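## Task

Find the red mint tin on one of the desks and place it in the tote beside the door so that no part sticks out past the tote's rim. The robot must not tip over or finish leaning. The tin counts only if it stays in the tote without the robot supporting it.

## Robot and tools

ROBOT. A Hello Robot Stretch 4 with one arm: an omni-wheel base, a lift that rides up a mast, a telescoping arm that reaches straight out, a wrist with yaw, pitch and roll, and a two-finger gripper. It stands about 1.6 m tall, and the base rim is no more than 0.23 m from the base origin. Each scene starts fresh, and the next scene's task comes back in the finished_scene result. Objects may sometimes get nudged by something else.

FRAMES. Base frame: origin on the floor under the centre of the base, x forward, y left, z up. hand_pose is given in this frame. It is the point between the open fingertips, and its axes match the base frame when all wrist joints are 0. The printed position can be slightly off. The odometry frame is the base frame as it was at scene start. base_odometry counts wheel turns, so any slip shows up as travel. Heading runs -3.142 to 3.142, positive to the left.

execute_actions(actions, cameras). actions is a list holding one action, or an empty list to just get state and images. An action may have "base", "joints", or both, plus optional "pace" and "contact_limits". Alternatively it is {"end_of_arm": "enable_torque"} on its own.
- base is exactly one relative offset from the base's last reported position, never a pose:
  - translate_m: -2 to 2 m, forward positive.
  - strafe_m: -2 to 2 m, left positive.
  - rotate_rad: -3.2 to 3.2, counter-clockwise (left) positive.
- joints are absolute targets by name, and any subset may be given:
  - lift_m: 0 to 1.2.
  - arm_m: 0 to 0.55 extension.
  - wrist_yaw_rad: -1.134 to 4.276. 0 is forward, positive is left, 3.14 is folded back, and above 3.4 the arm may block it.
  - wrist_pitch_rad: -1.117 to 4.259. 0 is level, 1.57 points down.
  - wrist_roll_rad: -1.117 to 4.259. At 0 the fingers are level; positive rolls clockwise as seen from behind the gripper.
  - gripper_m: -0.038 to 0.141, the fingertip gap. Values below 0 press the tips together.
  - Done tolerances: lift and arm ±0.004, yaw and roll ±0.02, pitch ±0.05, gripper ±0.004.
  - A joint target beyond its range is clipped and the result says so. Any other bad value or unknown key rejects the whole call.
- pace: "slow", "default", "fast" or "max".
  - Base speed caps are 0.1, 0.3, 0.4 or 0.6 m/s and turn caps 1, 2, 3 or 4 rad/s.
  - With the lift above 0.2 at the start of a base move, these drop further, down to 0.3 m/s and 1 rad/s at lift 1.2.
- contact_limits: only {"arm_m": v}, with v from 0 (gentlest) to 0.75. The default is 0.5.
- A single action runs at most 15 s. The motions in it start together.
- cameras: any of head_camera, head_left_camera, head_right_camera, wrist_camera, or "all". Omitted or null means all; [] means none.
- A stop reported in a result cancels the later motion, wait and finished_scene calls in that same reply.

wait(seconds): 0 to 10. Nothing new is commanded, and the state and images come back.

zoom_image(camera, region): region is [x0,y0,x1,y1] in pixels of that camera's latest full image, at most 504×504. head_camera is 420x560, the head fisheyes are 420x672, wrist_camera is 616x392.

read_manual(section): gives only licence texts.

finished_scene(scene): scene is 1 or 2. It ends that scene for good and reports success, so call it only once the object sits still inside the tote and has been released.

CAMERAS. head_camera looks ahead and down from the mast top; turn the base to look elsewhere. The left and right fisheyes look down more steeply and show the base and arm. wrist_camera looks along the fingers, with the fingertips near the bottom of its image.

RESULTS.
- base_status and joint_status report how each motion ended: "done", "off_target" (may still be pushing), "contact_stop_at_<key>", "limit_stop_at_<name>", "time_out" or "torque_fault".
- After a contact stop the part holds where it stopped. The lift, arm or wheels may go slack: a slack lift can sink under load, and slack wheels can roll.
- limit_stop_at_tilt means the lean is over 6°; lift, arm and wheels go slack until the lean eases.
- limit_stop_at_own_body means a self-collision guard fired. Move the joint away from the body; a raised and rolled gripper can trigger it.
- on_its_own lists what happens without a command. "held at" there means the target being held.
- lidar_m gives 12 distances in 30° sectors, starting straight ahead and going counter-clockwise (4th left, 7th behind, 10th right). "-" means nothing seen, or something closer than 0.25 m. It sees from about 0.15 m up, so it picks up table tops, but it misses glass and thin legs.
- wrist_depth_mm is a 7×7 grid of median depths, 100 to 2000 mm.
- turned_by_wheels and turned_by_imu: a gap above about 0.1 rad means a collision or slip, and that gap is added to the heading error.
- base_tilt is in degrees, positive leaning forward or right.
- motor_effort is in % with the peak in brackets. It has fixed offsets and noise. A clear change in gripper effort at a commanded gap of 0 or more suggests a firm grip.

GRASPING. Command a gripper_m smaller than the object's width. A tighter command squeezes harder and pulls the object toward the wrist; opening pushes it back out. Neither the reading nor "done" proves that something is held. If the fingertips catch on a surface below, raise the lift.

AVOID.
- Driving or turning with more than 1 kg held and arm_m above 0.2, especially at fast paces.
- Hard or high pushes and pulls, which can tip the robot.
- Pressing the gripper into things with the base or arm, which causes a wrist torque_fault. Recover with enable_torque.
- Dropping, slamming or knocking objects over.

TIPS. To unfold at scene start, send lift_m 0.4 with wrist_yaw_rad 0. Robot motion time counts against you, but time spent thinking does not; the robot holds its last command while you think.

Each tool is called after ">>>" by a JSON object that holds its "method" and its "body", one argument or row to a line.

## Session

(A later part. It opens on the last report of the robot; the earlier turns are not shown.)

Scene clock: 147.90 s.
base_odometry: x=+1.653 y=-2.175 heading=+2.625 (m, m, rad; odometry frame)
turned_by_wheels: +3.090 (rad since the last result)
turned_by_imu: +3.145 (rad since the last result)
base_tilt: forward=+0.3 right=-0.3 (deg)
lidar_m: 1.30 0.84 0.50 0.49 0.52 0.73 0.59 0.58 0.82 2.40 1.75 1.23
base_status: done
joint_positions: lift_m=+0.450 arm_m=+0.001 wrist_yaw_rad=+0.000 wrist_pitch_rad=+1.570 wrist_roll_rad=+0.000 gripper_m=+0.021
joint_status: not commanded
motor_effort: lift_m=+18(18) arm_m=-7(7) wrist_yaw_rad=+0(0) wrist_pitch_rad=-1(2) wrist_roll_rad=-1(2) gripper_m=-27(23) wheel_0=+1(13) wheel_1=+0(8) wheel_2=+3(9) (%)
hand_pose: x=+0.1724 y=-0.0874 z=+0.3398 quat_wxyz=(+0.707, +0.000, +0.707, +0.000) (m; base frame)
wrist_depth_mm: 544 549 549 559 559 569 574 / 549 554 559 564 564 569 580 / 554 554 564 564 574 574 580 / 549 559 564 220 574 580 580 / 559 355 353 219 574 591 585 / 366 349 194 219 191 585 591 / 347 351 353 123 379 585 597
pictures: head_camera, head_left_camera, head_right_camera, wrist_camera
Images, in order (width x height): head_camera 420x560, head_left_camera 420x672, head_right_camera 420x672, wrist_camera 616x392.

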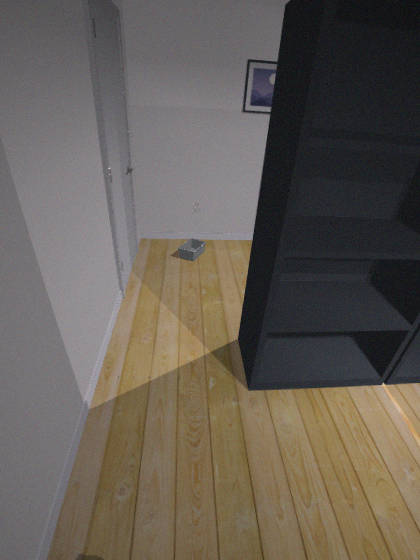

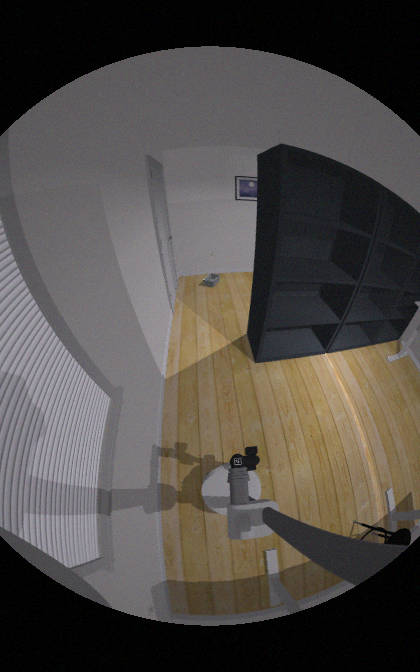

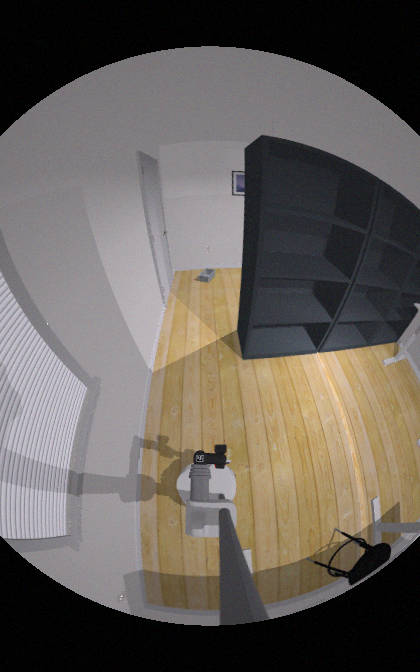

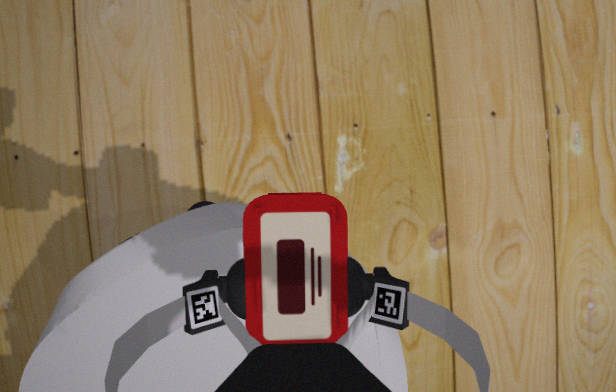

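>>> {"method": "execute_actions", "body": {
  "actions": [
    {"base": {"rotate_rad": 0.065}, "pace": "fast"}
  ],
  "cameras": []
}}

>>> {"method": "execute_actions", "body": {
  "actions": [
    {"base": {"translate_m": 2.0}, "pace": "max"}
  ]
}}

Scene clock: 168.23 s.
base_odometry: x=+1.653 y=-2.175 heading=+2.690 (m, m, rad; odometry frame)
turned_by_wheels: +0.065 (rad since the last result)
turned_by_imu: +0.066 (rad since the last result)
base_tilt: forward=+0.3 right=-0.1 (deg)
lidar_m: 1.66 0.71 0.51 0.49 0.50 0.77 0.59 0.59 0.87 2.41 1.66 1.23
base_status: done
joint_positions: lift_m=+0.450 arm_m=+0.001 wrist_yaw_rad=+0.000 wrist_pitch_rad=+1.570 wrist_roll_rad=+0.000 gripper_m=+0.021
joint_status: not commanded
motor_effort: lift_m=+18(18) arm_m=-7(7) wrist_yaw_rad=+0(0) wrist_pitch_rad=+2(0) wrist_roll_rad=-2(2) gripper_m=-27(24) wheel_0=+1(5) wheel_1=-1(5) wheel_2=+2(4) (%)
hand_pose: x=+0.1724 y=-0.0874 z=+0.3398 quat_wxyz=(+0.707, +0.000, +0.707, +0.000) (m; base frame)
wrist_depth_mm: 544 549 559 559 569 569 574 / 544 549 554 569 564 569 574 / 549 554 554 569 569 569 580 / 549 559 559 219 574 585 585 / 554 355 351 219 580 574 585 / 366 349 194 220 191 580 585 / 349 351 351 123 382 585 591
pictures: none
No camera images: the call's "cameras" was empty. Leave "cameras" out to get every camera's image.

Scene clock: 173.60 s.
base_odometry: x=-0.147 y=-1.303 heading=+2.690 (m, m, rad; odometry frame)
turned_by_wheels: +0.000 (rad since the last result)
turned_by_imu: +0.005 (rad since the last result)
base_tilt: forward=+0.3 right=-0.2 (deg)
lidar_m: 0.77 0.69 0.48 0.49 0.52 0.74 2.31 0.62 0.56 1.54 1.89 0.99
base_status: done
joint_positions: lift_m=+0.450 arm_m=+0.001 wrist_yaw_rad=+0.000 wrist_pitch_rad=+1.570 wrist_roll_rad=+0.000 gripper_m=+0.021
joint_status: not commanded
motor_effort: lift_m=+18(18) arm_m=-7(7) wrist_yaw_rad=+0(0) wrist_pitch_rad=+1(0) wrist_roll_rad=-1(1) gripper_m=-24(25) wheel_0=+0(9) wheel_1=+0(8) wheel_2=+0(13) (%)
hand_pose: x=+0.1724 y=-0.0874 z=+0.3398 quat_wxyz=(+0.707, +0.000, +0.707, +0.000) (m; base frame)
wrist_depth_mm: 544 549 549 554 564 564 574 / 549 544 554 564 564 574 580 / 549 554 564 564 569 574 580 / 549 554 559 219 569 574 580 / 554 355 351 219 574 580 580 / 366 347 195 220 191 580 585 / 349 347 351 124 379 585 585
pictures: head_camera, head_left_camera, head_right_camera, wrist_camera
Images, in order (width x height): head_camera 420x560, head_left_camera 420x672, head_right_camera 420x672, wrist_camera 616x392.

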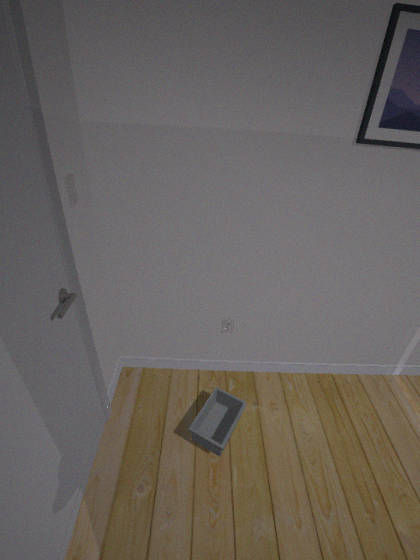

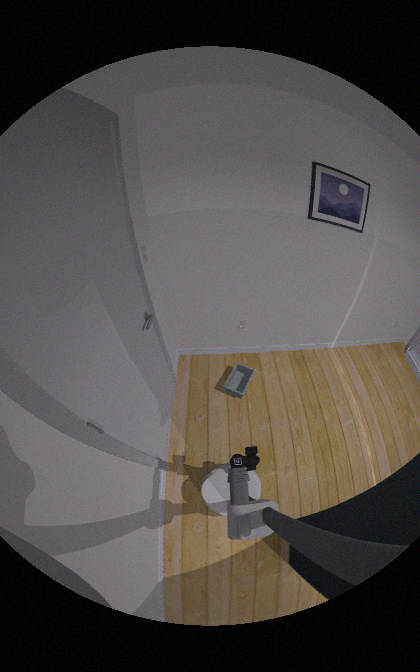

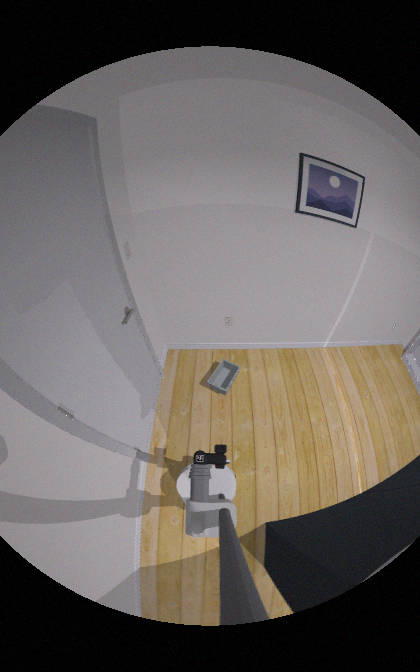

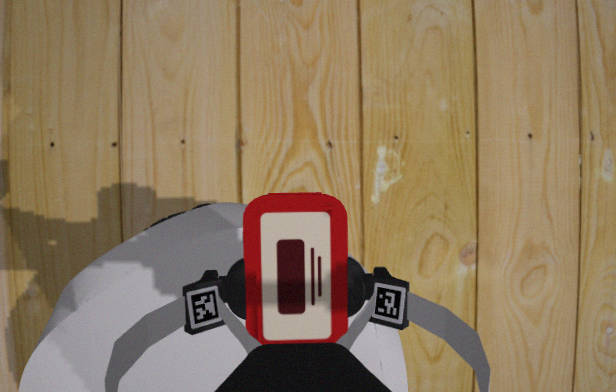

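>>> {"method": "zoom_image", "body": {
  "camera": "head_camera",
  "region": [150, 360, 290, 480]
}}

Region (150, 360, 290, 480) of head_camera's 420x560 image, scaled by 3.600, with more detail than that image has; it fills the top 432 rows of this view, and the rest is white.

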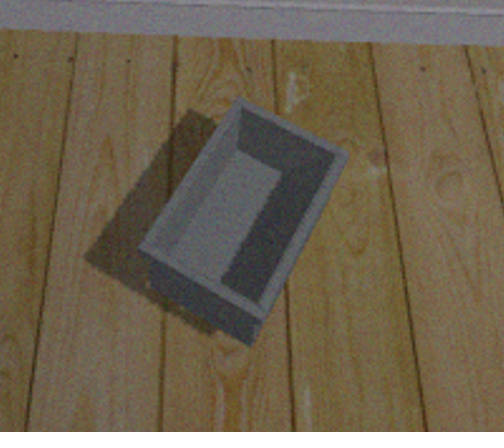

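>>> {"method": "execute_actions", "body": {
  "actions": [
    {"base": {"translate_m": 0.33}, "joints": {"arm_m": 0.36, "wrist_roll_rad": -1.03, "lift_m": 0.42}, "pace": "fast"}
  ]
}}

Scene clock: 187.37 s.
base_odometry: x=-0.444 y=-1.159 heading=+2.690 (m, m, rad; odometry frame)
turned_by_wheels: +0.000 (rad since the last result)
turned_by_imu: +0.001 (rad since the last result)
base_tilt: forward=+0.2 right=-0.4 (deg)
lidar_m: 0.53 0.62 0.47 0.45 0.47 0.71 2.27 0.81 1.00 2.96 1.42 0.53
base_status: done
joint_positions: lift_m=+0.420 arm_m=+0.359 wrist_yaw_rad=+0.000 wrist_pitch_rad=+1.570 wrist_roll_rad=-1.030 gripper_m=+0.021
joint_status: all done
motor_effort: lift_m=+18(19) arm_m=+7(9) wrist_yaw_rad=-1(1) wrist_pitch_rad=+0(1) wrist_roll_rad=-1(6) gripper_m=-27(24) wheel_0=-1(8) wheel_1=+0(5) wheel_2=+2(13) (%)
hand_pose: x=+0.5300 y=-0.0874 z=+0.3098 quat_wxyz=(+0.616, -0.348, +0.615, +0.348) (m; base frame)
wrist_depth_mm: 512 521 525 530 535 535 539 / 521 521 521 530 530 539 544 / 521 525 525 530 539 496 539 / 521 530 535 220 539 504 544 / 525 530 535 219 539 508 549 / 484 535 195 220 191 436 554 / 436 530 535 124 549 549 554
pictures: head_camera, head_left_camera, head_right_camera, wrist_camera
Images, in order (width x height): head_camera 420x560, head_left_camera 420x672, head_right_camera 420x672, wrist_camera 616x392.

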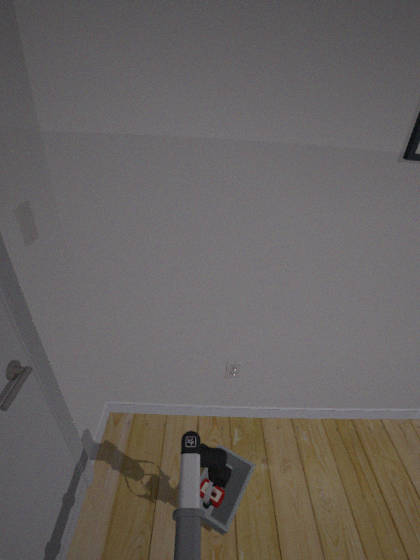

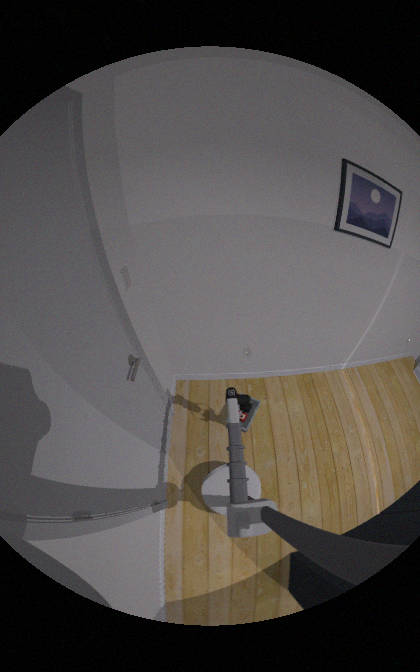

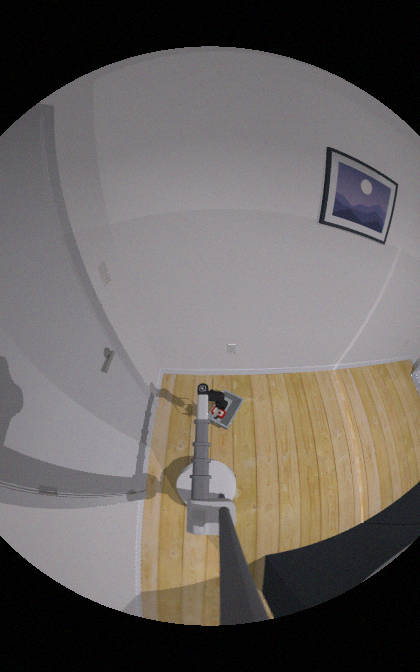

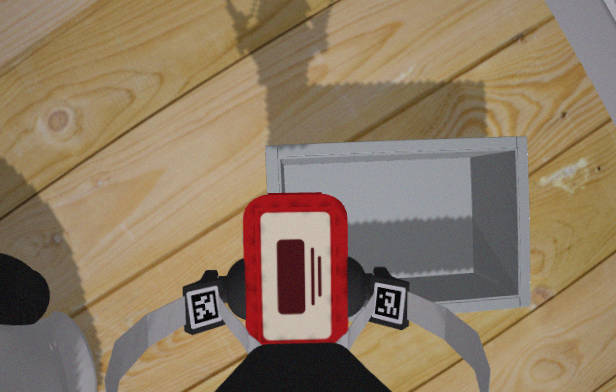

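>>> {"method": "execute_actions", "body": {
  "actions": [
    {"base": {"strafe_m": -0.063}, "joints": {"arm_m": 0.464, "lift_m": 0.28}, "pace": "fast"}
  ],
  "cameras": ["wrist_camera", "head_right_camera"]
}}

Scene clock: 203.03 s.
base_odometry: x=-0.416 y=-1.102 heading=+2.690 (m, m, rad; odometry frame)
turned_by_wheels: +0.000 (rad since the last result)
turned_by_imu: +0.000 (rad since the last result)
base_tilt: forward=+0.5 right=-0.2 (deg)
lidar_m: 0.50 0.71 0.55 0.53 0.53 0.80 2.40 0.78 0.96 2.88 1.42 0.64
base_status: done
joint_positions: lift_m=+0.280 arm_m=+0.463 wrist_yaw_rad=+0.000 wrist_pitch_rad=+1.570 wrist_roll_rad=-1.030 gripper_m=+0.021
joint_status: all done
motor_effort: lift_m=+18(17) arm_m=+7(8) wrist_yaw_rad=-1(1) wrist_pitch_rad=+1(2) wrist_roll_rad=-1(1) gripper_m=-26(24) wheel_0=-3(10) wheel_1=+1(12) wheel_2=+1(3) (%)
hand_pose: x=+0.6339 y=-0.0874 z=+0.1698 quat_wxyz=(+0.616, -0.348, +0.615, +0.348) (m; base frame)
wrist_depth_mm: 382 384 389 392 394 394 399 / 382 387 389 392 394 397 399 / 384 286 307 345 294 300 402 / 389 310 389 219 394 330 404 / 389 307 389 219 397 334 404 / 389 279 195 220 192 336 407 / 394 277 293 124 294 287 410
pictures: head_right_camera, wrist_camera
Images, in order (width x height): head_right_camera 420x672, wrist_camera 616x392.

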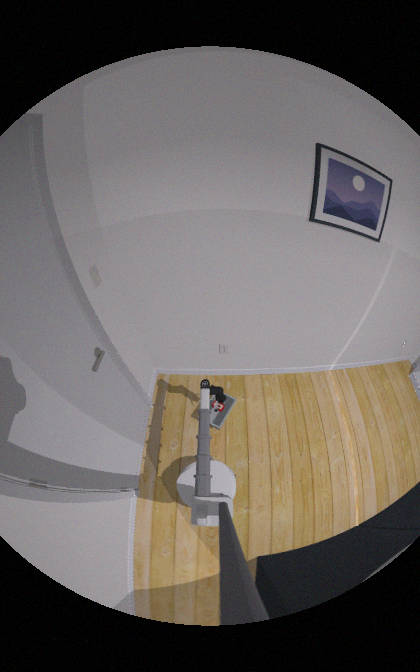

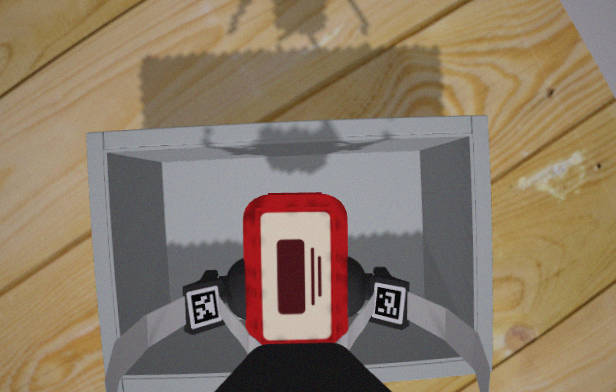

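>>> {"method": "execute_actions", "body": {
  "actions": [
    {"joints": {"lift_m": 0.142}}
  ],
  "cameras": ["wrist_camera"]
}}

Scene clock: 206.37 s.
base_odometry: x=-0.416 y=-1.102 heading=+2.690 (m, m, rad; odometry frame)
turned_by_wheels: +0.000 (rad since the last result)
turned_by_imu: +0.000 (rad since the last result)
base_tilt: forward=+0.3 right=-0.4 (deg)
lidar_m: 0.53 0.70 0.54 0.51 0.53 0.83 2.40 0.76 1.02 2.89 1.41 0.67
base_status: not commanded
joint_positions: lift_m=+0.142 arm_m=+0.463 wrist_yaw_rad=+0.000 wrist_pitch_rad=+1.570 wrist_roll_rad=-1.030 gripper_m=+0.021
joint_status: all done
motor_effort: lift_m=+17(16) arm_m=+7(7) wrist_yaw_rad=-1(1) wrist_pitch_rad=+1(2) wrist_roll_rad=-2(1) gripper_m=-25(25) wheel_0=-3(3) wheel_1=+1(1) wheel_2=+1(1) (%)
hand_pose: x=+0.6339 y=-0.0874 z=+0.0319 quat_wxyz=(+0.616, -0.348, +0.615, +0.348) (m; base frame)
wrist_depth_mm: 250 252 253 255 257 257 259 / 134 134 136 137 138 139 139 / 187 214 237 253 255 236 189 / 207 251 253 220 256 256 191 / 204 252 253 220 257 258 193 / 202 253 194 220 191 248 193 / 196 244 255 124 259 232 -
pictures: wrist_camera
Images, in order (width x height): wrist_camera 616x392.

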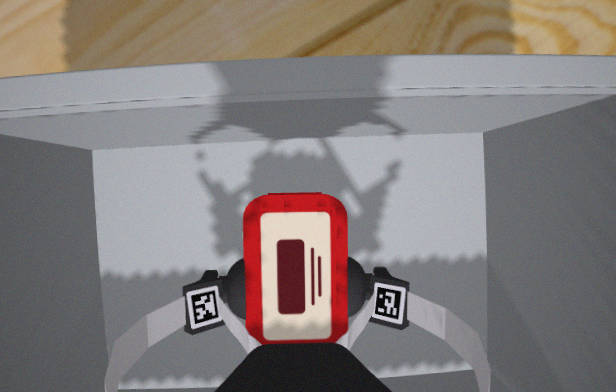

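>>> {"method": "execute_actions", "body": {
  "actions": [
    {"joints": {"lift_m": 0.137, "gripper_m": 0.085}}
  ],
  "cameras": ["wrist_camera"]
}}

Scene clock: 209.57 s.
base_odometry: x=-0.416 y=-1.102 heading=+2.690 (m, m, rad; odometry frame)
turned_by_wheels: +0.000 (rad since the last result)
turned_by_imu: +0.000 (rad since the last result)
base_tilt: forward=+0.5 right=-0.2 (deg)
lidar_m: 0.53 0.70 0.54 0.52 0.54 0.81 2.40 0.78 0.98 2.90 1.42 0.70
base_status: not commanded
joint_positions: lift_m=+0.137 arm_m=+0.463 wrist_yaw_rad=+0.000 wrist_pitch_rad=+1.570 wrist_roll_rad=-1.030 gripper_m=+0.085
joint_status: all done
motor_effort: lift_m=+17(16) arm_m=+7(7) wrist_yaw_rad=-1(1) wrist_pitch_rad=+0(0) wrist_roll_rad=-1(1) gripper_m=-3(24) wheel_0=-2(2) wheel_1=+1(1) wheel_2=+1(1) (%)
hand_pose: x=+0.6339 y=-0.0874 z=+0.0269 quat_wxyz=(+0.616, -0.348, +0.615, +0.348) (m; base frame)
wrist_depth_mm: 244 246 247 249 251 253 254 / 129 130 131 132 133 134 - / 187 213 237 248 250 236 188 / 208 247 248 249 251 253 191 / 205 248 249 229 252 253 193 / 200 247 201 229 201 253 193 / 197 248 250 122 255 232 -
pictures: wrist_camera
Images, in order (width x height): wrist_camera 616x392.

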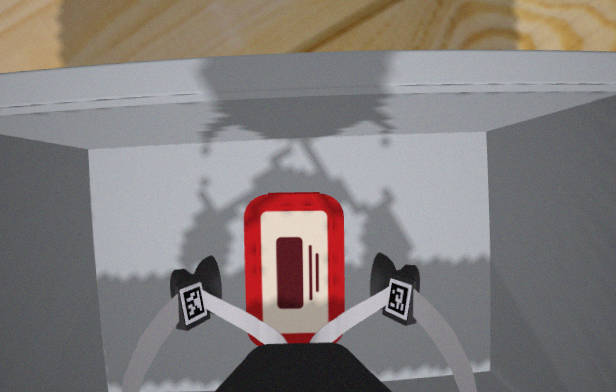

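The tin is resting on the tote floor, so I'll lift the gripper clear.

>>> {"method": "execute_actions", "body": {
  "actions": [
    {"joints": {"lift_m": 0.28}, "pace": "fast"}
  ],
  "cameras": ["wrist_camera", "head_camera"]
}}

Scene clock: 212.00 s.
base_odometry: x=-0.416 y=-1.102 heading=+2.690 (m, m, rad; odometry frame)
turned_by_wheels: +0.000 (rad since the last result)
turned_by_imu: +0.000 (rad since the last result)
base_tilt: forward=+0.3 right=-0.1 (deg)
lidar_m: 0.50 0.72 0.53 0.52 0.54 0.81 2.42 0.75 0.99 2.89 1.39 0.62
base_status: not commanded
joint_positions: lift_m=+0.280 arm_m=+0.463 wrist_yaw_rad=+0.000 wrist_pitch_rad=+1.570 wrist_roll_rad=-1.030 gripper_m=+0.085
joint_status: all done
motor_effort: lift_m=+21(24) arm_m=+7(7) wrist_yaw_rad=+0(0) wrist_pitch_rad=-1(3) wrist_roll_rad=-1(1) gripper_m=-3(2) wheel_0=-3(2) wheel_1=+1(1) wheel_2=+1(1) (%)
hand_pose: x=+0.6340 y=-0.0874 z=+0.1696 quat_wxyz=(+0.616, -0.348, +0.615, +0.348) (m; base frame)
wrist_depth_mm: 382 384 389 392 392 397 397 / 384 384 392 389 394 397 402 / 384 285 304 345 294 297 404 / 384 310 389 389 394 329 402 / 392 307 389 373 397 334 404 / 392 297 200 394 201 340 407 / 389 273 314 122 294 285 410
pictures: head_camera, wrist_camera
Images, in order (width x height): head_camera 420x560, wrist_camera 616x392.

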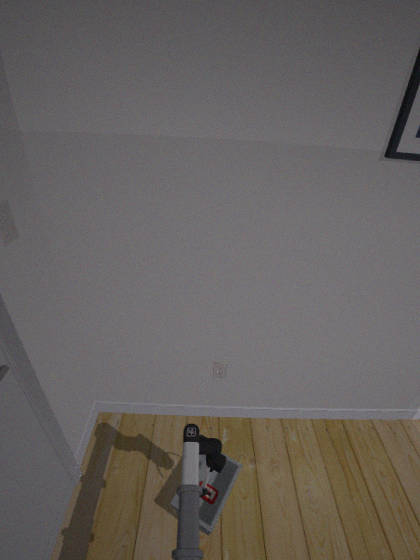

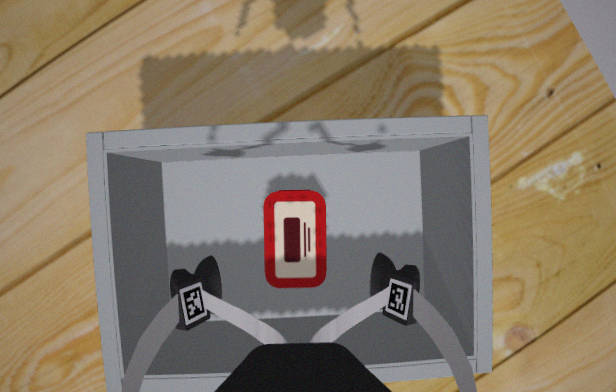

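The tin is lying flat in the middle of the tote and the gripper is above the rim, so I'm ending scene 1.

>>> {"method": "finished_scene", "body": {
  "scene": 1
}}

The scene is finished: the task was done.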